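# Carry the tube rack through a self-closing door

## Task

Take the tube rack off the counter, carry it through the door that swings shut by itself, and set it on the desk. At the end the rack must stand upright with each tube seated all the way down in a hole, and the door must be closed. If the rack or any tube touches the floor, the task fails. Either one robot or both may be used. When finished, release the rack and back the robots away. A robot that tips over or is left leaning fails the task.

## Robot and tools

Robots: two identical Hello Robot Stretch 4 units, r1 and r2. Each has an omni-wheel base, a lift running up a mast, an arm that telescopes forward, a three-joint wrist (yaw, pitch, roll) and a two-finger gripper. A robot stands about 1.6 m tall, and its base rim lies within 0.23 m of its base origin. Each carries four cameras: <r>_head_camera, <r>_head_left_camera, <r>_head_right_camera and <r>_wrist_camera, where <r> is r1 or r2.

Frames: the base frame has its origin on the floor below the base centre, x pointing forward, y to the left, z up. hand_pose is reported in this frame as a point between the open fingertips; with all wrist joints at zero its axes line up with the base frame, and the printed value may be somewhat off. The odometry frame is where the base frame was when the scene began. Each robot reports only in its own frames, so to learn where one robot sits relative to the other, rely on images, lidar_m and wrist_depth_mm.

execute_actions: arguments are "actions", a list holding one action or nothing, and optionally "cameras", a list of camera names (omitted, null or ["all"] gives every camera; [] gives none; a bad name rejects the call). One action is an object keyed by robot name. Per robot you may give "base", "joints", or both, with optional "pace" and "contact_limits"; or instead give only "end_of_arm": "enable_torque", which re-energises wrist or gripper motors that shut off. Everything in an action starts at once and may finish at different moments. Each action lasts at most 15 s.

"base" holds exactly one relative move, measured from where the base last reported itself: translate_m (metres, forward positive, -2 to 2, no turning), strafe_m (metres sideways, left positive, -2 to 2, no turning), or rotate_rad (radians turned in place, counter-clockwise seen from above positive, -3.2 to 3.2).

"joints" holds absolute targets by name, not offsets: lift_m 0 to 1.2 m; arm_m 0 to 0.55 m extension; wrist_yaw_rad -1.134 to 4.276 (0 ahead, left positive, 3.14 folded back, above 3.4 the arm may block); wrist_pitch_rad -1.117 to 4.259 (0 level, 1.57 pointing down); wrist_roll_rad -1.117 to 4.259 (0 fingers level, positive turns clockwise viewed from behind the gripper); gripper_m -0.038 to 0.141 m fingertip gap (below 0 the fingers squeeze each other). Done tolerances are ±0.004 for lift, arm and gripper, ±0.02 for yaw and roll, ±0.05 for pitch. A joint target past its range gets clipped and reported; any other bad value or unknown key rejects the whole call and nothing moves. A joint or robot you omit may keep pushing toward its earlier target without the status showing it.

"pace" is "slow", "default", "fast" or "max": base speed up to 0.1/0.3/0.4/0.6 m/s and turning 1/2/3/4 rad/s, further capped when the lift is above 0.2 m (down to 0.3 m/s and 1 rad/s at 1.2 m). "contact_limits" currently accepts only arm_m, from 0 (gentlest) to 0.75 (firmest), default 0.5. Driving the two robots the same distance can differ by about 3 cm per metre, which matters if both hold one load.

wait: "seconds" 0 to 10; commands nothing and returns state and images. zoom_image: "camera" plus "region" [x0, y0, x1, y1] in pixels of that camera's latest full image, top-left origin, at most 504 by 504. finished_scene: "scene" number; ends it permanently and reports success.

Results: base_status and joint_status tell how each motion ended: "done" (for the base, wheels turned the commanded amount even if slipping), "off_target" (stopped short, maybe still pushing), "contact_stop_at_<key>" (hit something; that part may go slack, a slack lift can sag, slack wheels can roll), "limit_stop_at_<name>" (built-in limit; at tilt the robot leans over 6 degrees and lift, arm and wheels stop taking commands; at own_body the wrist was about to hit the robot, often when pitched up below -0.2 with roll under -0.4 or above 4), "time_out" and "torque_fault" (wrist motor maxed out, now limp until enable_torque). on_its_own lists uncommanded behaviour; "held at" there means the target held. A stop reported in one call cancels later calls in the same reply. lidar_m: 12 distances in metres, 30-degree sectors starting straight ahead and going counter-clockwise (4th left, 7th behind, 10th right); "-" means nothing seen or closer than 0.25 m; it sees from about 0.15 m up, may miss glass, thin legs and things behind. wrist_depth_mm: 7x7 grid of depths, 100 to 2000 mm, read from top-left. base_odometry counts wheel rotation; compare turned_by_wheels and turned_by_imu, a gap beyond about 0.1 rad suggests a bump or slip. base_tilt in degrees, forward and right positive, with a fixed bias up to 1.5. motor_effort is percent of maximum, bracket is peak; wheel effort positive means turning right.

Gripping: command a gap smaller than the object; squeezing tighter pulls it toward the wrist. Neither the gripper reading nor "done" proves a hold; check effort. Raise the lift if fingertips jam on a surface. To unfold at scene start, send lift_m 0.4 with wrist_yaw_rad 0.

Avoid: robots pressing or crashing into each other (no state line reports robot contact, and even millimetres more after touching presses hard); turning or driving with over 1 kg held and arm_m above 0.2, especially fast; strong pushes or pulls with a high gripper; more than about 2 kg in a level gripper; dropping the rack, spilling tubes, or slamming the door.

Each tool is called after ">>>" in YAML: its name, and indented under it one key for each argument.

## Session

>>> execute_actions:
  actions: []

Scene clock: 0.00 s.
r1.base_odometry: x=+0.000 y=+0.000 heading=+0.000 (m, m, rad; r1's odometry frame)
r1.turned_by_wheels: +0.000 (rad since the last result)
r1.turned_by_imu: +0.000 (rad since the last result)
r1.base_tilt: forward=+0.4 right=+0.3 (deg)
r1.lidar_m: 1.62 1.22 0.89 0.86 0.89 1.26 2.33 2.45 1.65 1.66 2.31 1.79
r1.base_status: not commanded
r1.joint_positions: lift_m=+0.203 arm_m=-0.002 wrist_yaw_rad=+3.205 wrist_pitch_rad=-0.002 wrist_roll_rad=+0.017 gripper_m=+0.057
r1.joint_status: not commanded
r1.motor_effort: lift_m=+20 arm_m=-1 wrist_yaw_rad=+0 wrist_pitch_rad=-5 wrist_roll_rad=-1 gripper_m=-2 wheel_0=+1 wheel_1=+0 wheel_2=+0 (%)
r1.hand_pose: x=-0.1250 y=+0.0690 z=+0.3818 quat_wxyz=(-0.032, +0.001, +0.009, +0.999) (m; r1's base frame)
r1.wrist_depth_mm: - 139 199 - - 1983 1281 / - - 137 - - 1921 1281 / - - 136 - - 1983 1281 / - 115 136 - - - 1308 / 184 138 - - - - 1281 / 208 1618 213 1576 217 1618 1281 / 210 1025 904 158 946 1008 1025
r2.base_odometry: x=+0.000 y=+0.000 heading=+0.000 (m, m, rad; r2's odometry frame)
r2.turned_by_wheels: +0.000 (rad since the last result)
r2.turned_by_imu: +0.000 (rad since the last result)
r2.base_tilt: forward=-0.2 right=+0.4 (deg)
r2.lidar_m: 1.64 2.10 2.14 2.72 1.64 2.71 2.06 1.85 1.91 2.19 1.25 1.27
r2.base_status: not commanded
r2.joint_positions: lift_m=+0.199 arm_m=+0.001 wrist_yaw_rad=+3.070 wrist_pitch_rad=-0.012 wrist_roll_rad=-0.010 gripper_m=+0.057
r2.joint_status: not commanded
r2.motor_effort: lift_m=+19 arm_m=-1 wrist_yaw_rad=-1 wrist_pitch_rad=-8 wrist_roll_rad=-2 gripper_m=-3 wheel_0=+0 wheel_1=+0 wheel_2=-1 (%)
r2.hand_pose: x=-0.1095 y=+0.1078 z=+0.3804 quat_wxyz=(+0.036, +0.006, -0.005, +0.999) (m; r2's base frame)
r2.wrist_depth_mm: - 142 - - - - - / - 122 171 - - - - / - 133 186 - - - - / 144 147 - - - - - / 1661 1863 - - - - - / 1060 1229 200 1336 196 1366 1397 / 820 831 917 - 931 891 976
pictures: r1_head_camera, r1_head_left_camera, r1_head_right_camera, r1_wrist_camera, r2_head_camera, r2_head_left_camera, r2_head_right_camera, r2_wrist_camera
Images, in order (width x height): r1_head_camera 420x560, r1_head_left_camera 420x672, r1_head_right_camera 420x672, r1_wrist_camera 616x392, r2_head_camera 420x560, r2_head_left_camera 420x672, r2_head_right_camera 420x672, r2_wrist_camera 616x392.

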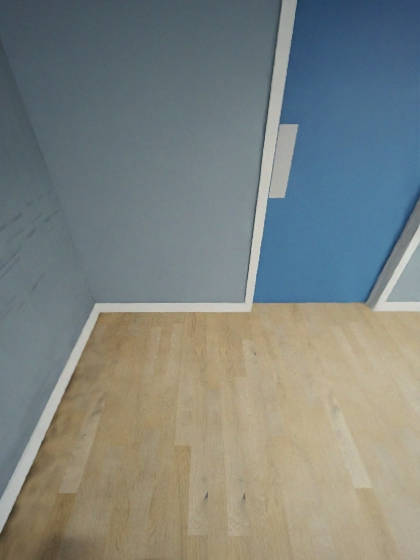

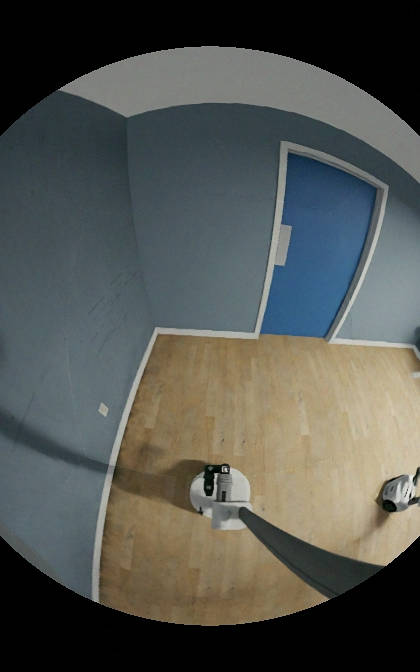

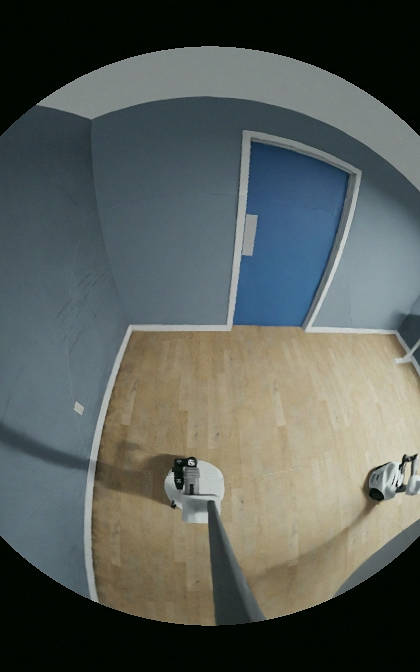

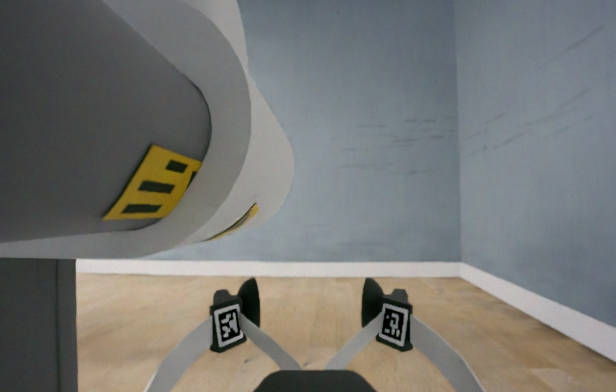

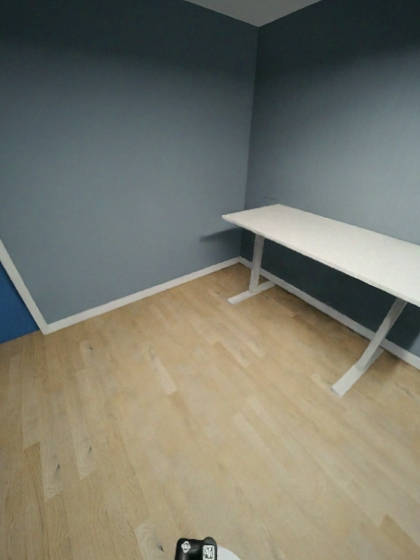

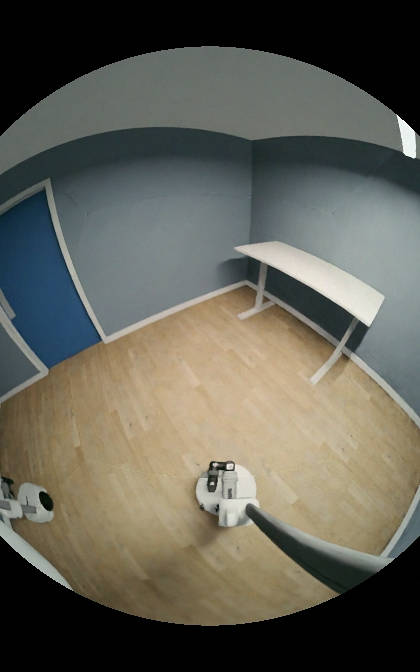

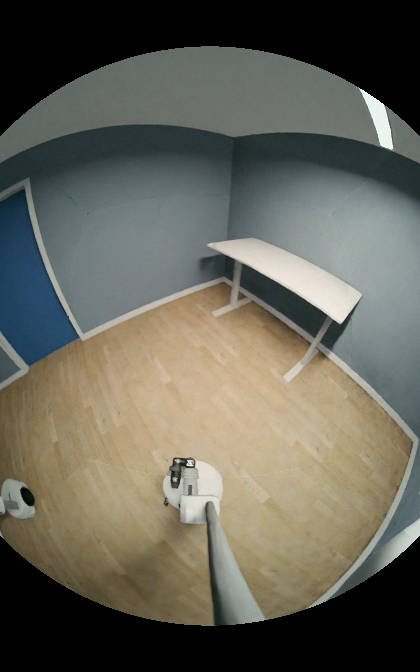

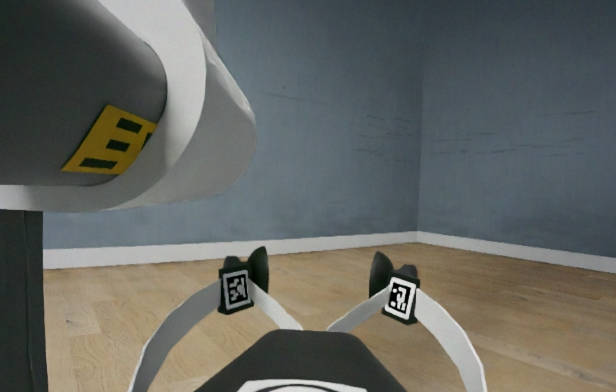

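>>> execute_actions:
  actions:
    - {"r1": {"base": {"strafe_m": -0.72}, "pace": "fast"}, "r2": {"base": {"rotate_rad": 0.5}, "pace": "fast"}}
  cameras: ["r1_head_camera", "r2_head_camera", "r2_head_left_camera"]

>>> execute_actions:
  actions:
    - {"r1": {"base": {"translate_m": 1.2}, "pace": "fast"}}
  cameras: ["r1_head_camera", "r1_head_left_camera"]

Scene clock: 24.63 s.
r1.base_odometry: x=+0.000 y=-0.720 heading=+0.000 (m, m, rad; r1's odometry frame)
r1.turned_by_wheels: +0.000 (rad since the last result)
r1.turned_by_imu: +0.001 (rad since the last result)
r1.base_tilt: forward=+0.4 right=+0.2 (deg)
r1.lidar_m: 1.66 1.72 1.65 1.58 1.65 2.32 2.36 2.46 0.97 1.12 2.28 1.76
r1.base_status: done
r1.joint_positions: lift_m=+0.203 arm_m=-0.002 wrist_yaw_rad=+3.205 wrist_pitch_rad=-0.002 wrist_roll_rad=+0.017 gripper_m=+0.057
r1.joint_status: not commanded
r1.motor_effort: lift_m=+20(20) arm_m=-1(1) wrist_yaw_rad=+0(1) wrist_pitch_rad=-6(6) wrist_roll_rad=+0(1) gripper_m=-4(3) wheel_0=-1(11) wheel_1=+1(12) wheel_2=+0(0) (%)
r1.hand_pose: x=-0.1250 y=+0.0690 z=+0.3818 quat_wxyz=(-0.032, +0.001, +0.009, +0.999) (m; r1's base frame)
r1.wrist_depth_mm: - 139 199 - - - - / - - 137 - - - - / - - 136 - - - - / - 115 136 - - - - / 185 138 - - - - - / 208 1661 213 1708 218 1618 1537 / 211 1008 904 158 946 1008 1025
r2.base_odometry: x=+0.000 y=+0.000 heading=+0.500 (m, m, rad; r2's odometry frame)
r2.turned_by_wheels: +0.500 (rad since the last result)
r2.turned_by_imu: +0.493 (rad since the last result)
r2.base_tilt: forward=-0.3 right=+0.5 (deg)
r2.lidar_m: 2.11 2.13 0.98 0.98 2.72 2.06 1.87 1.90 2.23 1.26 1.27 1.65
r2.base_status: done
r2.joint_positions: lift_m=+0.199 arm_m=+0.001 wrist_yaw_rad=+3.070 wrist_pitch_rad=-0.012 wrist_roll_rad=-0.010 gripper_m=+0.057
r2.joint_status: not commanded
r2.motor_effort: lift_m=+19(19) arm_m=-1(1) wrist_yaw_rad=-1(0) wrist_pitch_rad=-8(8) wrist_roll_rad=-2(0) gripper_m=-4(3) wheel_0=+0(4) wheel_1=+2(9) wheel_2=+2(9) (%)
r2.hand_pose: x=-0.1095 y=+0.1078 z=+0.3804 quat_wxyz=(+0.036, +0.006, -0.005, +0.999) (m; r2's base frame)
r2.wrist_depth_mm: - 143 1921 - - - - / - 122 171 - - - - / - 133 186 - - - - / 144 147 1983 - - - - / 1808 1921 1921 - - - - / 1078 1229 200 1336 196 1397 1366 / 831 831 931 - 946 904 976
pictures: r1_head_camera, r2_head_camera, r2_head_left_camera
Images, in order (width x height): r1_head_camera 420x560, r2_head_camera 420x560, r2_head_left_camera 420x672.

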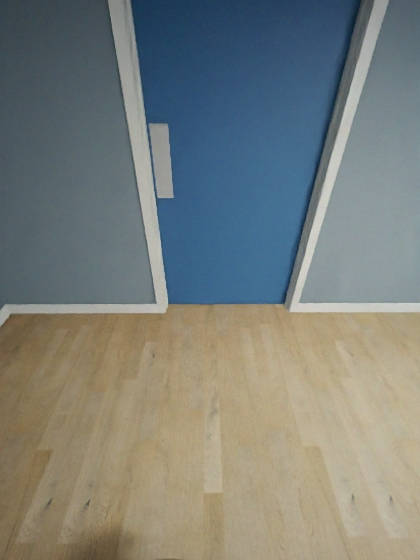

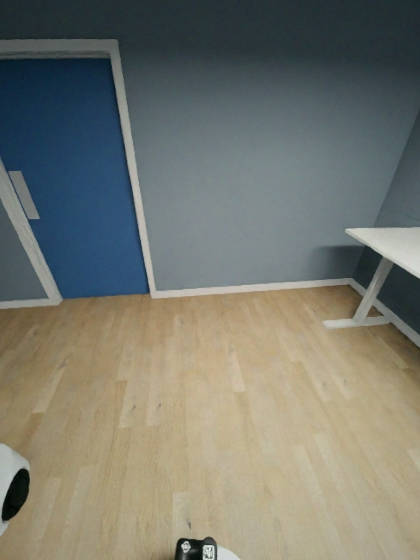

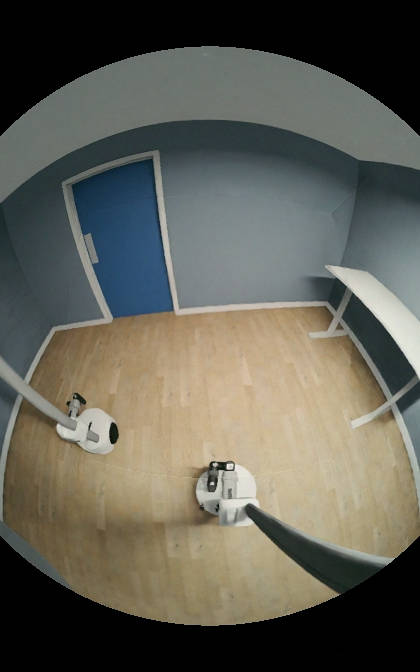

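Scene clock: 29.00 s.
r1.base_odometry: x=+1.200 y=-0.720 heading=+0.000 (m, m, rad; r1's odometry frame)
r1.turned_by_wheels: +0.000 (rad since the last result)
r1.turned_by_imu: -0.002 (rad since the last result)
r1.base_tilt: forward=+0.4 right=+0.2 (deg)
r1.lidar_m: 0.50 0.54 0.64 1.56 1.63 2.30 3.65 1.78 2.48 1.68 0.76 0.54
r1.base_status: done
r1.joint_positions: lift_m=+0.203 arm_m=-0.002 wrist_yaw_rad=+3.205 wrist_pitch_rad=-0.002 wrist_roll_rad=+0.017 gripper_m=+0.057
r1.joint_status: not commanded
r1.motor_effort: lift_m=+20(20) arm_m=+0(1) wrist_yaw_rad=+0(1) wrist_pitch_rad=-6(6) wrist_roll_rad=+1(0) gripper_m=-4(2) wheel_0=-1(13) wheel_1=+0(5) wheel_2=+0(9) (%)
r1.hand_pose: x=-0.1250 y=+0.0690 z=+0.3818 quat_wxyz=(-0.032, +0.001, +0.009, +0.999) (m; r1's base frame)
r1.wrist_depth_mm: - 139 199 - - - - / - - 137 - - - - / - - 136 - - - - / - 114 136 - - - - / 185 138 - - - - - / 208 1618 212 1618 219 1576 1576 / 211 1025 917 158 960 1008 1060
r2.base_odometry: x=+0.000 y=+0.000 heading=+0.500 (m, m, rad; r2's odometry frame)
r2.turned_by_wheels: +0.000 (rad since the last result)
r2.turned_by_imu: -0.002 (rad since the last result)
r2.base_tilt: forward=-0.2 right=+0.5 (deg)
r2.lidar_m: 2.12 1.77 1.84 2.66 2.73 2.04 1.86 1.92 2.20 1.25 1.28 1.63
r2.base_status: not commanded
r2.joint_positions: lift_m=+0.199 arm_m=+0.001 wrist_yaw_rad=+3.070 wrist_pitch_rad=-0.012 wrist_roll_rad=-0.010 gripper_m=+0.057
r2.joint_status: not commanded
r2.motor_effort: lift_m=+19(19) arm_m=-1(1) wrist_yaw_rad=-1(0) wrist_pitch_rad=-8(7) wrist_roll_rad=-1(1) gripper_m=-3(3) wheel_0=+1(1) wheel_1=+2(1) wheel_2=+2(2) (%)
r2.hand_pose: x=-0.1095 y=+0.1078 z=+0.3804 quat_wxyz=(+0.036, +0.006, -0.005, +0.999) (m; r2's base frame)
r2.wrist_depth_mm: - 142 1983 - - - - / - 122 171 - - - - / - 133 186 - - - - / 144 147 - - - - - / 1808 1863 1983 - - - - / 1078 1229 200 1336 196 1397 1397 / 820 831 917 - 960 904 976
pictures: r1_head_camera, r1_head_left_camera
Images, in order (width x height): r1_head_camera 420x560, r1_head_left_camera 420x672.

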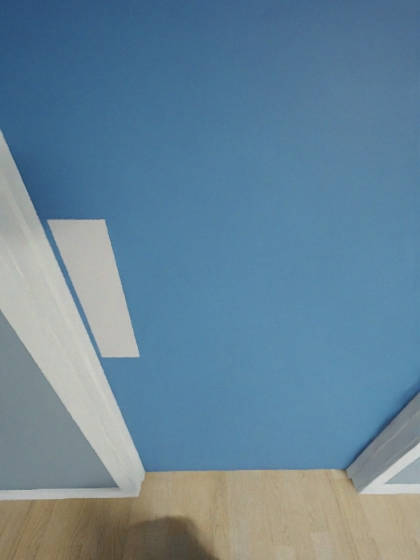

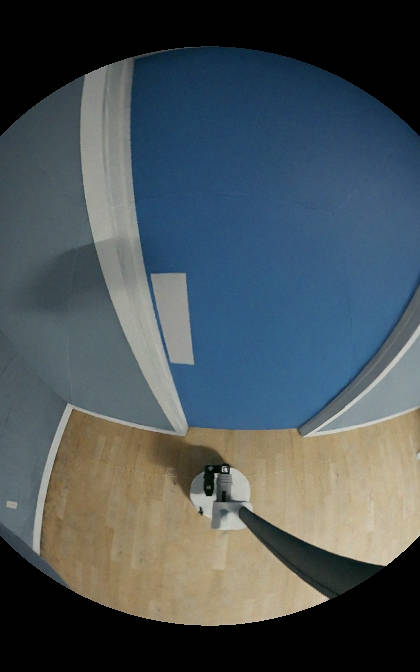

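>>> execute_actions:
  actions:
    - {"r1": {"base": {"translate_m": 0.6}, "pace": "slow"}, "r2": {"base": {"strafe_m": 1.05}, "pace": "fast"}}
  cameras: ["r1_head_camera", "r1_head_left_camera", "r2_head_camera"]

Scene clock: 43.27 s.
r1.base_odometry: x=+1.799 y=-0.720 heading=+0.000 (m, m, rad; r1's odometry frame)
r1.turned_by_wheels: +0.000 (rad since the last result)
r1.turned_by_imu: -0.005 (rad since the last result)
r1.base_tilt: forward=+0.4 right=+0.3 (deg)
r1.lidar_m: 0.25 0.25 1.63 0.26 0.27 2.26 1.93 4.32 2.53 0.34 0.25 -
r1.base_status: done
r1.joint_positions: lift_m=+0.203 arm_m=-0.002 wrist_yaw_rad=+3.205 wrist_pitch_rad=-0.002 wrist_roll_rad=+0.017 gripper_m=+0.057
r1.joint_status: not commanded
r1.motor_effort: lift_m=+20(20) arm_m=+0(1) wrist_yaw_rad=-1(1) wrist_pitch_rad=-5(6) wrist_roll_rad=+1(1) gripper_m=-3(3) wheel_0=+8(8) wheel_1=+5(10) wheel_2=-14(17) (%)
r1.hand_pose: x=-0.1250 y=+0.0690 z=+0.3818 quat_wxyz=(-0.032, +0.001, +0.009, +0.999) (m; r1's base frame)
r1.wrist_depth_mm: - 139 199 - - - - / - - 137 - - - - / - - 136 - - - - / - 114 136 - - - - / 184 138 - - - - - / 208 1618 213 1618 218 1576 1576 / 211 1025 891 158 960 991 1042
r2.base_odometry: x=-0.504 y=+0.921 heading=+0.500 (m, m, rad; r2's odometry frame)
r2.turned_by_wheels: +0.000 (rad since the last result)
r2.turned_by_imu: +0.001 (rad since the last result)
r2.base_tilt: forward=-0.2 right=+0.4 (deg)
r2.lidar_m: 1.93 2.00 1.78 1.63 1.67 2.12 1.99 2.03 2.58 2.33 2.33 2.17
r2.base_status: done
r2.joint_positions: lift_m=+0.199 arm_m=+0.001 wrist_yaw_rad=+3.070 wrist_pitch_rad=-0.012 wrist_roll_rad=-0.010 gripper_m=+0.057
r2.joint_status: not commanded
r2.motor_effort: lift_m=+19(19) arm_m=-1(1) wrist_yaw_rad=-1(1) wrist_pitch_rad=-8(7) wrist_roll_rad=-1(1) gripper_m=-3(3) wheel_0=+1(11) wheel_1=-1(10) wheel_2=+1(1) (%)
r2.hand_pose: x=-0.1095 y=+0.1078 z=+0.3804 quat_wxyz=(+0.036, +0.006, -0.005, +0.999) (m; r2's base frame)
r2.wrist_depth_mm: - 142 - - - - 1921 / - 122 171 - - - 1983 / - 133 186 - - - 1921 / 144 147 - - - - 1921 / 1808 - - - - - 1921 / 1078 1229 200 1336 196 1397 1397 / 831 820 931 - 946 904 960
pictures: r1_head_camera, r1_head_left_camera, r2_head_camera
Images, in order (width x height): r1_head_camera 420x560, r1_head_left_camera 420x672, r2_head_camera 420x560.

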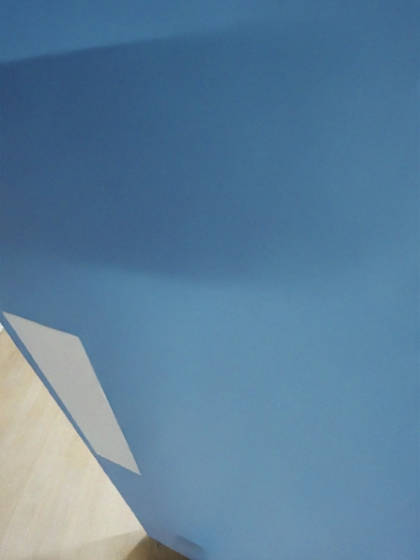

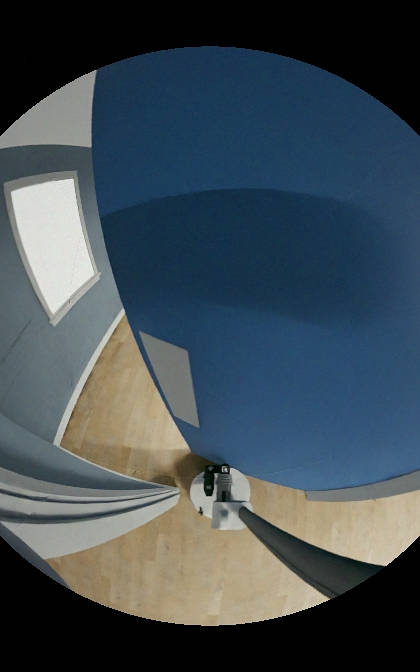

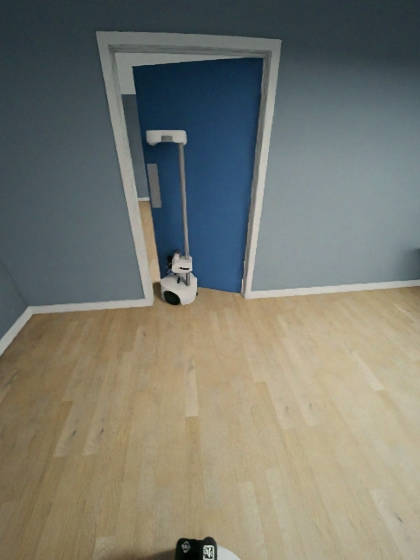

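>>> execute_actions:
  actions:
    - {"r1": {"base": {"strafe_m": -0.15}, "pace": "slow"}}
  cameras: []

>>> execute_actions:
  actions:
    - {"r1": {"base": {"translate_m": 0.45}, "pace": "slow"}, "r2": {"base": {"translate_m": 0.9}, "pace": "default"}}
  cameras: ["r1_head_camera", "r1_head_left_camera", "r2_head_camera"]

Scene clock: 50.80 s.
r1.base_odometry: x=+1.799 y=-0.870 heading=+0.000 (m, m, rad; r1's odometry frame)
r1.turned_by_wheels: +0.001 (rad since the last result)
r1.turned_by_imu: +0.001 (rad since the last result)
r1.base_tilt: forward=+0.4 right=+0.3 (deg)
r1.lidar_m: 0.25 0.26 1.76 0.41 0.47 2.51 1.94 4.23 0.57 0.26 0.25 -
r1.base_status: done
r1.joint_positions: lift_m=+0.203 arm_m=-0.002 wrist_yaw_rad=+3.205 wrist_pitch_rad=-0.002 wrist_roll_rad=+0.017 gripper_m=+0.057
r1.joint_status: not commanded
r1.motor_effort: lift_m=+20(20) arm_m=+0(1) wrist_yaw_rad=+0(1) wrist_pitch_rad=-6(5) wrist_roll_rad=+1(0) gripper_m=-5(3) wheel_0=+18(18) wheel_1=+0(3) wheel_2=-9(13) (%)
r1.hand_pose: x=-0.1250 y=+0.0690 z=+0.3818 quat_wxyz=(-0.032, +0.001, +0.009, +0.999) (m; r1's base frame)
r1.wrist_depth_mm: - 139 199 - - - - / - - 137 - - - - / - - 136 - - - - / - 114 136 - - - - / 185 138 - - - - - / 208 1618 213 1618 219 1618 1537 / 211 1025 904 158 946 1025 1025
r2.base_odometry: x=-0.504 y=+0.921 heading=+0.500 (m, m, rad; r2's odometry frame)
r2.turned_by_wheels: +0.000 (rad since the last result)
r2.turned_by_imu: -0.002 (rad since the last result)
r2.base_tilt: forward=-0.1 right=+0.4 (deg)
r2.lidar_m: 1.92 2.02 1.80 1.63 1.63 2.09 2.00 2.03 2.57 2.29 2.32 2.15
r2.base_status: not commanded
r2.joint_positions: lift_m=+0.199 arm_m=+0.001 wrist_yaw_rad=+3.070 wrist_pitch_rad=-0.012 wrist_roll_rad=-0.010 gripper_m=+0.057
r2.joint_status: not commanded
r2.motor_effort: lift_m=+19(19) arm_m=-1(1) wrist_yaw_rad=+1(1) wrist_pitch_rad=-8(7) wrist_roll_rad=+1(1) gripper_m=-3(3) wheel_0=+1(1) wheel_1=-1(0) wheel_2=+1(1) (%)
r2.hand_pose: x=-0.1095 y=+0.1078 z=+0.3804 quat_wxyz=(+0.036, +0.006, -0.005, +0.999) (m; r2's base frame)
r2.wrist_depth_mm: - 142 - - - - 1983 / - 122 171 - - - 1921 / - 133 186 - - - 1921 / 144 147 - - - - 1863 / 1863 - - - - - 1921 / 1060 1229 200 1366 196 1397 1366 / 831 831 931 - 946 904 960
pictures: none
No camera images: the call's "cameras" was empty. Leave "cameras" out to get every camera's image.

Scene clock: 56.57 s.
r1.base_odometry: x=+2.249 y=-0.869 heading=+0.000 (m, m, rad; r1's odometry frame)
r1.turned_by_wheels: +0.000 (rad since the last result)
r1.turned_by_imu: -0.005 (rad since the last result)
r1.base_tilt: forward=+0.4 right=+0.3 (deg)
r1.lidar_m: 0.28 2.38 1.75 1.68 0.63 0.63 1.48 0.82 0.28 0.25 - 0.25
r1.base_status: done
r1.joint_positions: lift_m=+0.203 arm_m=-0.002 wrist_yaw_rad=+3.205 wrist_pitch_rad=-0.002 wrist_roll_rad=+0.017 gripper_m=+0.057
r1.joint_status: not commanded
r1.motor_effort: lift_m=+20(20) arm_m=-1(1) wrist_yaw_rad=+0(1) wrist_pitch_rad=-6(5) wrist_roll_rad=+0(0) gripper_m=+0(2) wheel_0=+10(14) wheel_1=-4(6) wheel_2=-8(22) (%)
r1.hand_pose: x=-0.1250 y=+0.0690 z=+0.3818 quat_wxyz=(-0.032, +0.001, +0.009, +0.999) (m; r1's base frame)
r1.wrist_depth_mm: - 139 199 - - - 564 / - - 138 - - - 574 / - - 136 - - - 580 / - 115 136 1863 - - 574 / 185 138 - 1808 - - 569 / 208 1576 213 1537 219 1618 569 / 210 1042 904 159 976 1008 564
r2.base_odometry: x=+0.286 y=+1.353 heading=+0.501 (m, m, rad; r2's odometry frame)
r2.turned_by_wheels: +0.000 (rad since the last result)
r2.turned_by_imu: -0.003 (rad since the last result)
r2.base_tilt: forward=-0.2 right=+0.4 (deg)
r2.lidar_m: 1.29 1.17 1.39 1.71 1.75 2.24 2.90 2.96 3.27 2.20 1.79 1.21
r2.base_status: done
r2.joint_positions: lift_m=+0.199 arm_m=+0.001 wrist_yaw_rad=+3.070 wrist_pitch_rad=-0.012 wrist_roll_rad=-0.010 gripper_m=+0.057
r2.joint_status: not commanded
r2.motor_effort: lift_m=+19(19) arm_m=-1(1) wrist_yaw_rad=+0(0) wrist_pitch_rad=-7(8) wrist_roll_rad=-1(1) gripper_m=-3(4) wheel_0=+1(5) wheel_1=-2(3) wheel_2=+2(11) (%)
r2.hand_pose: x=-0.1095 y=+0.1078 z=+0.3804 quat_wxyz=(+0.036, +0.006, -0.005, +0.999) (m; r2's base frame)
r2.wrist_depth_mm: - 143 - - - - - / - 122 171 - - - - / - 133 186 - - - - / 144 147 - - - - - / 1808 - - - - - 1983 / 1078 1229 200 1336 196 1430 1397 / 831 820 931 - 946 904 976
pictures: r1_head_camera, r1_head_left_camera, r2_head_camera
Images, in order (width x height): r1_head_camera 420x560, r1_head_left_camera 420x672, r2_head_camera 420x560.

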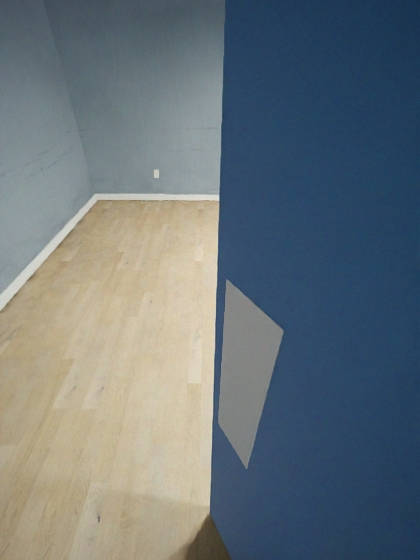

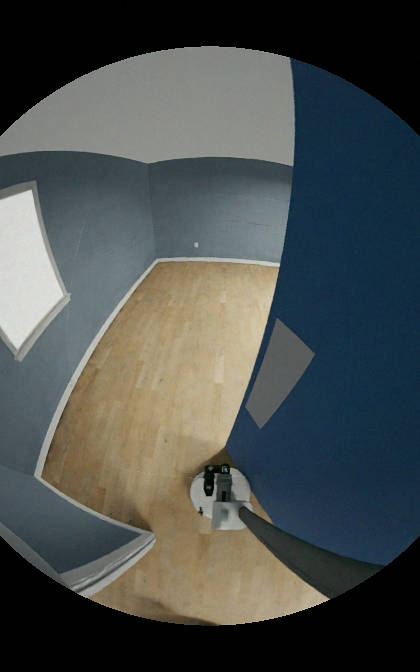

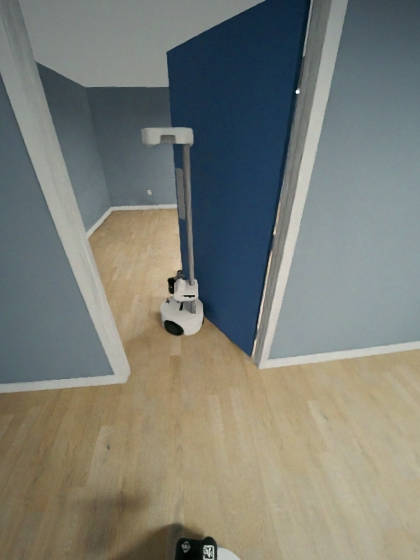

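>>> execute_actions:
  actions:
    - {"r1": {"base": {"strafe_m": -0.45}, "pace": "slow"}}
  cameras: ["r1_head_camera", "r1_head_right_camera", "r2_head_camera"]

Scene clock: 74.00 s.
r1.base_odometry: x=+1.929 y=-0.579 heading=+0.715 (m, m, rad; r1's odometry frame)
r1.turned_by_wheels: +0.715 (rad since the last result)
r1.turned_by_imu: +0.674 (rad since the last result)
r1.base_tilt: forward=+0.4 right=+0.3 (deg)
r1.lidar_m: 1.70 1.36 0.40 0.25 0.25 1.21 3.63 0.59 0.26 0.25 4.49 0.25
r1.base_status: strafe_m contact_stop (by the wheels' count: +0.387 of -0.450)
r1.joint_positions: lift_m=+0.203 arm_m=-0.002 wrist_yaw_rad=+3.205 wrist_pitch_rad=-0.002 wrist_roll_rad=+0.017 gripper_m=+0.057
r1.joint_status: not commanded
r1.on_its_own: the wheels are slack since a contact_stop
r1.motor_effort: lift_m=+21(21) arm_m=-1(1) wrist_yaw_rad=-1(3) wrist_pitch_rad=-7(6) wrist_roll_rad=+1(0) gripper_m=-2(5) wheel_0=+0(30) wheel_1=+0(36) wheel_2=+0(7) (%)
r1.hand_pose: x=-0.1250 y=+0.0690 z=+0.3817 quat_wxyz=(-0.032, +0.001, +0.009, +0.999) (m; r1's base frame)
r1.wrist_depth_mm: - 139 198 - - - - / - - 137 - - - - / - - 136 - - - - / - 115 136 - - - - / 185 138 - - - 1499 - / 208 1576 213 1618 218 1182 1537 / 211 1025 904 158 946 1008 1025
r2.base_odometry: x=+0.286 y=+1.353 heading=+0.501 (m, m, rad; r2's odometry frame)
r2.turned_by_wheels: +0.000 (rad since the last result)
r2.turned_by_imu: -0.006 (rad since the last result)
r2.base_tilt: forward=-0.2 right=+0.5 (deg)
r2.lidar_m: 1.28 1.18 1.39 1.75 1.76 2.23 2.91 2.93 3.24 2.19 1.80 1.18
r2.base_status: not commanded
r2.joint_positions: lift_m=+0.199 arm_m=+0.001 wrist_yaw_rad=+3.070 wrist_pitch_rad=-0.012 wrist_roll_rad=-0.010 gripper_m=+0.057
r2.joint_status: not commanded
r2.motor_effort: lift_m=+18(18) arm_m=-1(1) wrist_yaw_rad=-1(1) wrist_pitch_rad=-7(8) wrist_roll_rad=+0(0) gripper_m=-2(3) wheel_0=+1(0) wheel_1=-2(1) wheel_2=+2(2) (%)
r2.hand_pose: x=-0.1095 y=+0.1078 z=+0.3804 quat_wxyz=(+0.036, +0.006, -0.005, +0.999) (m; r2's base frame)
r2.wrist_depth_mm: - 143 - - - - - / - 122 171 - - - - / - 133 186 - - - - / 144 147 - - - - - / 1863 - - - - - 1921 / 1078 1229 201 1366 196 1397 1366 / 831 831 917 - 946 904 960
pictures: r1_head_camera, r1_head_right_camera, r2_head_camera
Images, in order (width x height): r1_head_camera 420x560, r1_head_right_camera 420x672, r2_head_camera 420x560.

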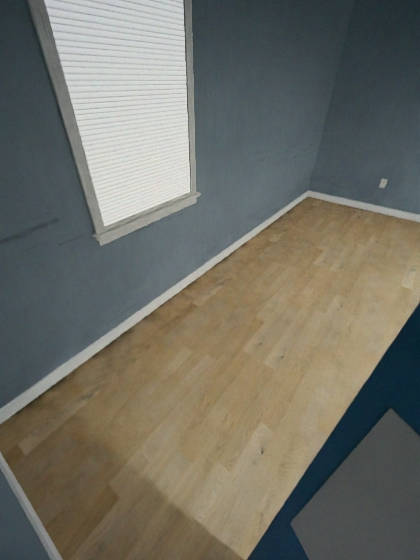

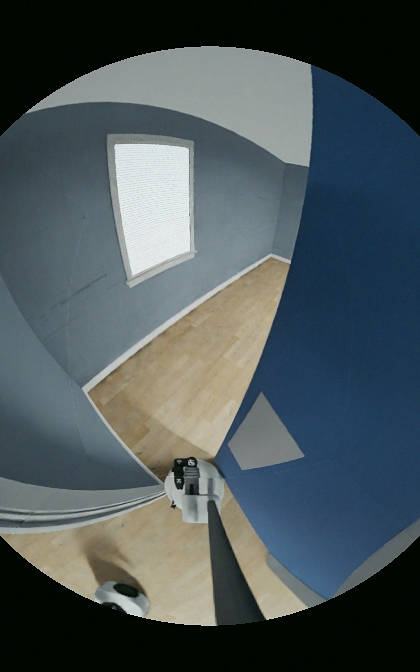

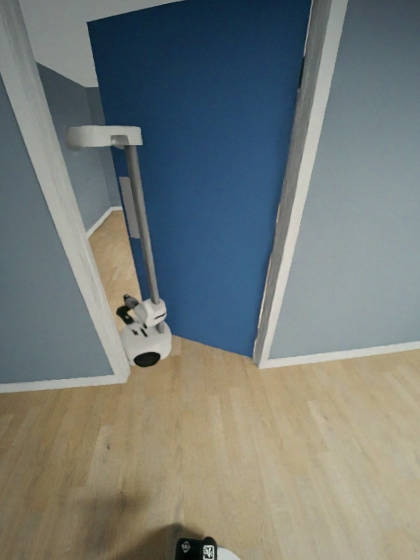

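>>> execute_actions:
  actions:
    - {"r1": {"base": {"translate_m": 0.9}, "pace": "default"}}
  cameras: ["r1_head_camera", "r1_head_right_camera", "r2_head_camera"]

Scene clock: 92.70 s.
r1.base_odometry: x=+2.609 y=+0.011 heading=+0.715 (m, m, rad; r1's odometry frame)
r1.turned_by_wheels: +0.000 (rad since the last result)
r1.turned_by_imu: -0.003 (rad since the last result)
r1.base_tilt: forward=+0.4 right=+0.3 (deg)
r1.lidar_m: 0.98 0.76 0.76 0.89 0.85 0.82 0.93 1.48 3.28 3.62 3.77 2.02
r1.base_status: done
r1.joint_positions: lift_m=+0.203 arm_m=-0.002 wrist_yaw_rad=+3.205 wrist_pitch_rad=-0.002 wrist_roll_rad=+0.017 gripper_m=+0.057
r1.joint_status: not commanded
r1.motor_effort: lift_m=+20(21) arm_m=+0(0) wrist_yaw_rad=+0(1) wrist_pitch_rad=-6(5) wrist_roll_rad=+1(1) gripper_m=-3(2) wheel_0=+0(11) wheel_1=-1(6) wheel_2=+2(15) (%)
r1.hand_pose: x=-0.1250 y=+0.0690 z=+0.3817 quat_wxyz=(-0.032, +0.001, +0.009, +0.999) (m; r1's base frame)
r1.wrist_depth_mm: - 139 199 1182 991 842 732 / - - 137 1160 1008 842 741 / - - 136 1098 991 842 741 / - 114 136 1138 991 854 732 / 185 138 1464 1160 991 842 732 / 208 1618 212 1138 219 831 723 / 211 1025 891 158 917 788 723
r2.base_odometry: x=+0.286 y=+1.353 heading=+0.501 (m, m, rad; r2's odometry frame)
r2.turned_by_wheels: +0.000 (rad since the last result)
r2.turned_by_imu: -0.003 (rad since the last result)
r2.base_tilt: forward=-0.2 right=+0.4 (deg)
r2.lidar_m: 1.18 1.20 1.42 1.74 1.76 2.24 2.92 2.95 3.23 2.21 1.80 1.22
r2.base_status: not commanded
r2.joint_positions: lift_m=+0.199 arm_m=+0.001 wrist_yaw_rad=+3.070 wrist_pitch_rad=-0.012 wrist_roll_rad=-0.010 gripper_m=+0.057
r2.joint_status: not commanded
r2.motor_effort: lift_m=+19(19) arm_m=-1(1) wrist_yaw_rad=+0(0) wrist_pitch_rad=-8(8) wrist_roll_rad=-1(2) gripper_m=-2(2) wheel_0=+0(0) wheel_1=-1(1) wheel_2=+2(2) (%)
r2.hand_pose: x=-0.1095 y=+0.1078 z=+0.3804 quat_wxyz=(+0.036, +0.006, -0.005, +0.999) (m; r2's base frame)
r2.wrist_depth_mm: - 143 - - - - - / - 122 171 - - - - / - 132 186 - - - - / 144 147 - - - - - / 1863 - - - - - 1983 / 1078 1229 200 1336 196 1397 1397 / 831 820 917 - 946 917 960
pictures: r1_head_camera, r1_head_right_camera, r2_head_camera
Images, in order (width x height): r1_head_camera 420x560, r1_head_right_camera 420x672, r2_head_camera 420x560.

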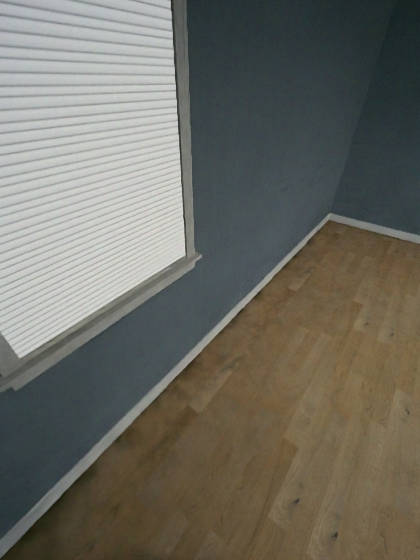

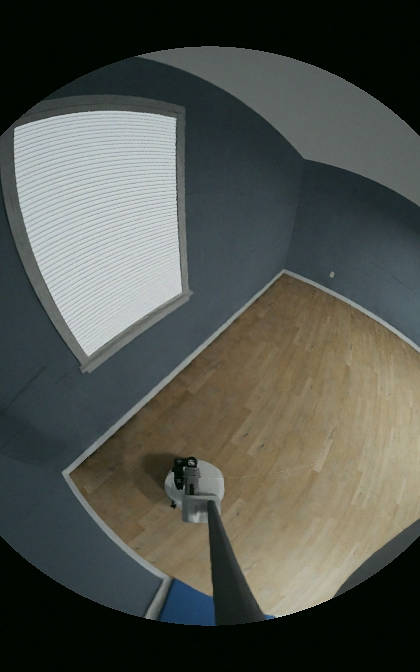

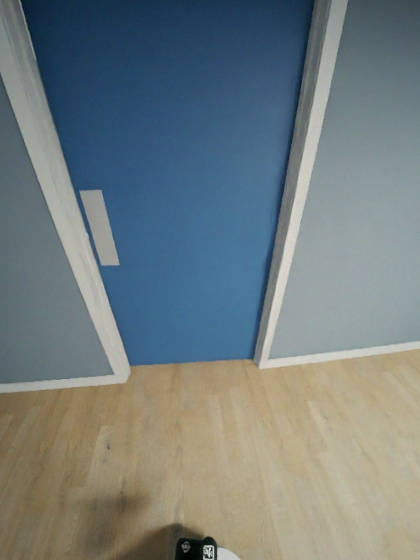

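>>> execute_actions:
  actions:
    - {"r1": {"base": {"rotate_rad": -2.0}, "joints": {"lift_m": 0.5, "wrist_yaw_rad": 0}, "pace": "fast"}, "r2": {"base": {"rotate_rad": 0.08}}}
  cameras: ["r1_head_camera", "r1_head_right_camera", "r2_head_camera"]

Scene clock: 100.63 s.
r1.base_odometry: x=+2.609 y=+0.011 heading=-1.285 (m, m, rad; r1's odometry frame)
r1.turned_by_wheels: -2.000 (rad since the last result)
r1.turned_by_imu: -2.028 (rad since the last result)
r1.base_tilt: forward=+0.4 right=+0.3 (deg)
r1.lidar_m: 3.27 4.36 3.75 1.66 0.94 0.76 0.81 0.94 0.84 0.84 0.93 1.69
r1.base_status: done
r1.joint_positions: lift_m=+0.500 arm_m=-0.002 wrist_yaw_rad=+0.000 wrist_pitch_rad=-0.002 wrist_roll_rad=+0.017 gripper_m=+0.057
r1.joint_status: all done
r1.motor_effort: lift_m=+23(25) arm_m=+0(0) wrist_yaw_rad=-2(9) wrist_pitch_rad=-7(7) wrist_roll_rad=+0(1) gripper_m=-2(2) wheel_0=+1(9) wheel_1=+1(10) wheel_2=-1(7) (%)
r1.hand_pose: x=+0.4570 y=-0.0873 z=+0.6785 quat_wxyz=(+1.000, +0.008, -0.001, +0.000) (m; r1's base frame)
r1.wrist_depth_mm: - - - - - - 1921 / - - - - - - 1921 / - - - - - - 1921 / - - - - - - 1921 / - - - - - - 1983 / - - 212 - 219 - 1921 / 1756 1661 1499 158 1576 1618 1618
r2.base_odometry: x=+0.286 y=+1.353 heading=+0.581 (m, m, rad; r2's odometry frame)
r2.turned_by_wheels: +0.080 (rad since the last result)
r2.turned_by_imu: +0.077 (rad since the last result)
r2.base_tilt: forward=-0.2 right=+0.5 (deg)
r2.lidar_m: 1.15 1.20 1.50 1.73 1.79 2.36 2.92 3.00 2.34 2.19 1.64 1.22
r2.base_status: done
r2.joint_positions: lift_m=+0.199 arm_m=+0.001 wrist_yaw_rad=+3.070 wrist_pitch_rad=-0.012 wrist_roll_rad=-0.010 gripper_m=+0.057
r2.joint_status: not commanded
r2.motor_effort: lift_m=+18(19) arm_m=-1(1) wrist_yaw_rad=+0(1) wrist_pitch_rad=-7(8) wrist_roll_rad=+1(2) gripper_m=-3(3) wheel_0=+0(6) wheel_1=+0(3) wheel_2=+2(2) (%)
r2.hand_pose: x=-0.1095 y=+0.1078 z=+0.3804 quat_wxyz=(+0.036, +0.006, -0.005, +0.999) (m; r2's base frame)
r2.wrist_depth_mm: - 142 - - - - - / - 122 171 - - - - / - 133 186 - - - - / 144 147 - - - - - / 1808 - - - - - - / 1078 1205 200 1336 196 1397 1366 / 820 831 917 - 960 904 960
pictures: r1_head_camera, r1_head_right_camera, r2_head_camera
Images, in order (width x height): r1_head_camera 420x560, r1_head_right_camera 420x672, r2_head_camera 420x560.

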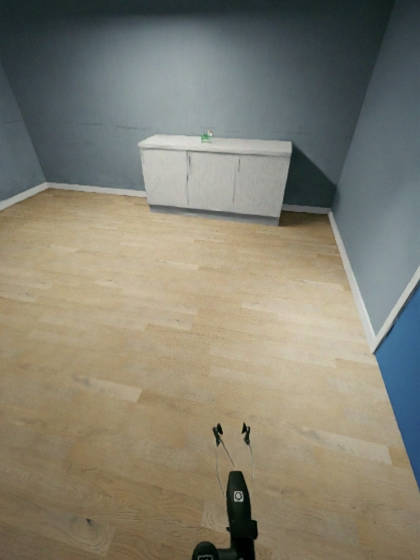

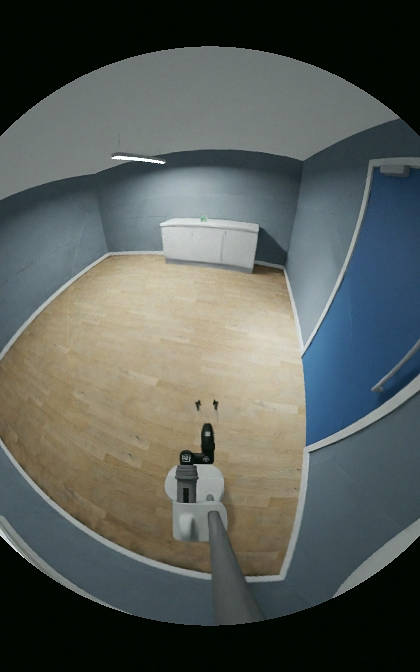

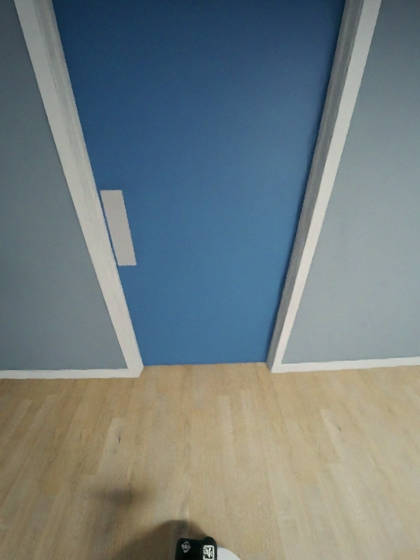

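>>> execute_actions:
  actions:
    - {"r1": {"base": {"translate_m": 2.0}, "pace": "max"}, "r2": {"base": {"translate_m": 0.9}, "pace": "fast"}}
  cameras: ["r1_head_camera"]

>>> execute_actions:
  actions:
    - {"r1": {"base": {"translate_m": 0.5}, "joints": {"lift_m": 0.95}, "pace": "fast"}, "r2": {"base": {"translate_m": 0.9}, "pace": "slow"}}
  cameras: ["r1_head_camera", "r1_wrist_camera", "r2_head_left_camera"]

Scene clock: 112.17 s.
r1.base_odometry: x=+3.173 y=-1.908 heading=-1.285 (m, m, rad; r1's odometry frame)
r1.turned_by_wheels: +0.000 (rad since the last result)
r1.turned_by_imu: -0.003 (rad since the last result)
r1.base_tilt: forward=+0.4 right=+0.3 (deg)
r1.lidar_m: 1.33 1.58 3.26 3.25 3.20 2.76 2.74 1.58 1.34 1.34 1.58 1.32
r1.base_status: done
r1.joint_positions: lift_m=+0.500 arm_m=-0.002 wrist_yaw_rad=+0.000 wrist_pitch_rad=-0.002 wrist_roll_rad=+0.017 gripper_m=+0.057
r1.joint_status: not commanded
r1.motor_effort: lift_m=+22(23) arm_m=-1(1) wrist_yaw_rad=+0(2) wrist_pitch_rad=-6(6) wrist_roll_rad=+1(1) gripper_m=-4(4) wheel_0=+0(11) wheel_1=-1(6) wheel_2=+1(11) (%)
r1.hand_pose: x=+0.4570 y=-0.0874 z=+0.6785 quat_wxyz=(+1.000, +0.008, -0.001, +0.000) (m; r1's base frame)
r1.wrist_depth_mm: - - 1921 1808 1708 1618 1537 / - - 1921 1863 1708 1576 1576 / - - 1921 1756 1661 1576 1499 / - 1336 1255 1182 1118 1042 991 / - 1336 1255 1160 1098 1042 991 / - 1336 213 1160 218 1025 991 / 1756 1366 1229 158 1078 1008 976
r2.base_odometry: x=+1.038 y=+1.847 heading=+0.581 (m, m, rad; r2's odometry frame)
r2.turned_by_wheels: +0.000 (rad since the last result)
r2.turned_by_imu: -0.004 (rad since the last result)
r2.base_tilt: forward=-0.2 right=+0.4 (deg)
r2.lidar_m: 0.25 0.29 0.39 0.71 1.83 2.46 3.91 3.92 2.31 1.02 0.42 0.28
r2.base_status: done
r2.joint_positions: lift_m=+0.199 arm_m=+0.001 wrist_yaw_rad=+3.070 wrist_pitch_rad=-0.012 wrist_roll_rad=-0.010 gripper_m=+0.057
r2.joint_status: not commanded
r2.motor_effort: lift_m=+19(19) arm_m=-1(1) wrist_yaw_rad=-1(0) wrist_pitch_rad=-7(8) wrist_roll_rad=+0(1) gripper_m=-3(3) wheel_0=-1(7) wheel_1=+0(5) wheel_2=+1(12) (%)
r2.hand_pose: x=-0.1095 y=+0.1078 z=+0.3804 quat_wxyz=(+0.036, +0.006, -0.005, +0.999) (m; r2's base frame)
r2.wrist_depth_mm: - 142 - - - - - / - 122 171 - - - - / - 133 186 - - - - / 144 147 - - - - - / 1808 - - - - - - / 1060 1229 200 1336 197 1366 1397 / 831 820 931 - 946 917 960
pictures: r1_head_camera
Images, in order (width x height): r1_head_camera 420x560.

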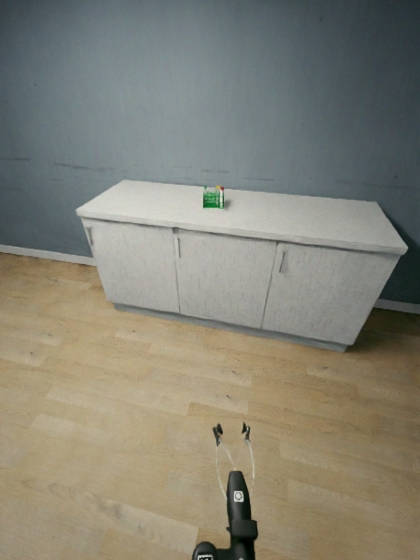

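action 0: r2: "base": translate_m = 0.9 would last too long for one action: at the pace "slow" translate_m can be at most 0.766 in either direction: name a faster pace, or command the rest in another action

>>> execute_actions:
  actions:
    - {"r1": {"base": {"translate_m": 0.5}, "joints": {"lift_m": 0.95}, "pace": "fast"}, "r2": {"base": {"translate_m": 0.75}, "pace": "slow"}}
  cameras: ["r1_head_camera", "r1_wrist_camera", "r2_head_left_camera"]

Scene clock: 123.73 s.
r1.base_odometry: x=+3.314 y=-2.387 heading=-1.285 (m, m, rad; r1's odometry frame)
r1.turned_by_wheels: +0.000 (rad since the last result)
r1.turned_by_imu: -0.004 (rad since the last result)
r1.base_tilt: forward=+0.4 right=+0.2 (deg)
r1.lidar_m: 0.86 1.04 3.00 3.13 3.60 3.25 1.45 1.47 1.47 1.47 1.01 0.85
r1.base_status: done
r1.joint_positions: lift_m=+0.950 arm_m=-0.002 wrist_yaw_rad=+0.000 wrist_pitch_rad=-0.002 wrist_roll_rad=+0.017 gripper_m=+0.057
r1.joint_status: all done
r1.motor_effort: lift_m=+23(25) arm_m=-1(0) wrist_yaw_rad=-2(2) wrist_pitch_rad=-5(6) wrist_roll_rad=+0(0) gripper_m=+1(3) wheel_0=+1(9) wheel_1=+0(6) wheel_2=+0(10) (%)
r1.hand_pose: x=+0.4570 y=-0.0874 z=+1.1285 quat_wxyz=(+1.000, +0.008, -0.001, +0.000) (m; r1's base frame)
r1.wrist_depth_mm: 1618 1537 1397 1336 1255 1182 1098 / 1618 1499 1430 1308 1229 1182 1118 / 1618 1537 1397 1281 1255 1160 1118 / 1576 1499 1397 1308 1205 1182 1118 / 1618 1499 1397 1308 1229 1160 1118 / 976 976 212 917 218 976 960 / 831 759 691 158 609 621 634
r2.base_odometry: x=+1.665 y=+2.259 heading=+0.580 (m, m, rad; r2's odometry frame)
r2.turned_by_wheels: +0.000 (rad since the last result)
r2.turned_by_imu: +0.006 (rad since the last result)
r2.base_tilt: forward=-0.2 right=+0.4 (deg)
r2.lidar_m: 0.29 2.71 1.88 1.80 0.67 0.74 - 0.69 0.26 0.25 - 0.25
r2.base_status: done
r2.joint_positions: lift_m=+0.199 arm_m=+0.001 wrist_yaw_rad=+3.070 wrist_pitch_rad=-0.013 wrist_roll_rad=-0.010 gripper_m=+0.057
r2.joint_status: not commanded
r2.motor_effort: lift_m=+18(19) arm_m=-1(1) wrist_yaw_rad=+1(1) wrist_pitch_rad=-7(7) wrist_roll_rad=-1(0) gripper_m=-3(2) wheel_0=+11(23) wheel_1=-5(17) wheel_2=-9(25) (%)
r2.hand_pose: x=-0.1095 y=+0.1078 z=+0.3804 quat_wxyz=(+0.036, +0.006, -0.005, +0.999) (m; r2's base frame)
r2.wrist_depth_mm: - 142 - - - - 654 / - 122 171 - - - 640 / - 133 186 - - - 627 / 144 147 - - - - 627 / 1808 - - - - - 627 / 1118 1229 200 1336 196 1397 603 / 820 831 931 - 946 917 603
pictures: r1_head_camera, r1_wrist_camera, r2_head_left_camera
Images, in order (width x height): r1_head_camera 420x560, r1_wrist_camera 616x392, r2_head_left_camera 420x672.

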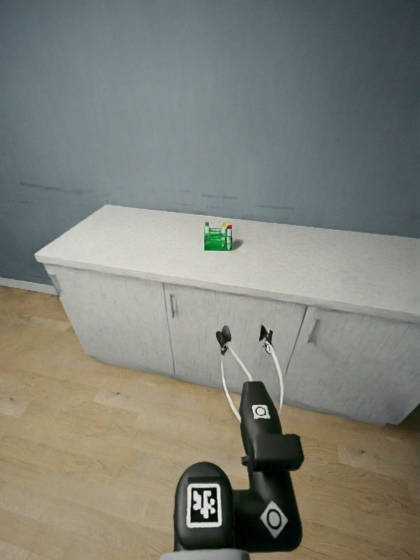

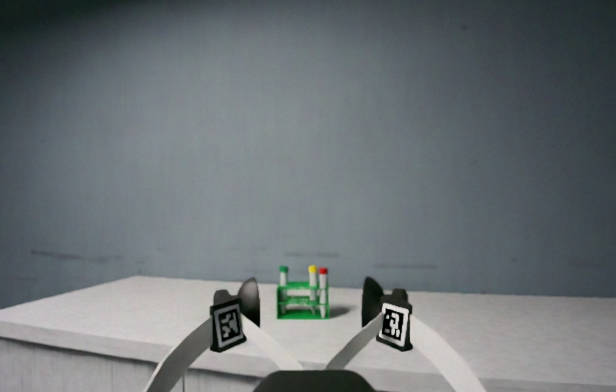

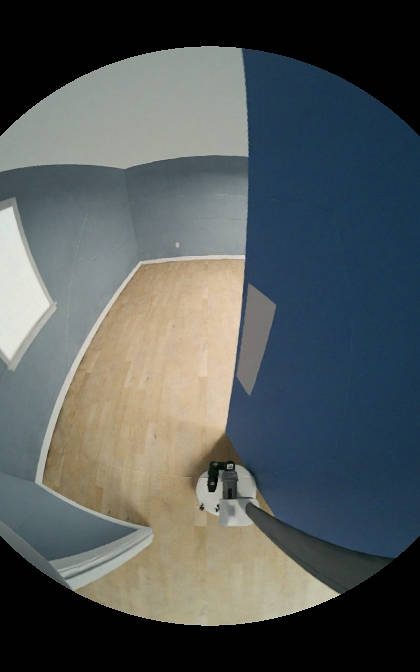

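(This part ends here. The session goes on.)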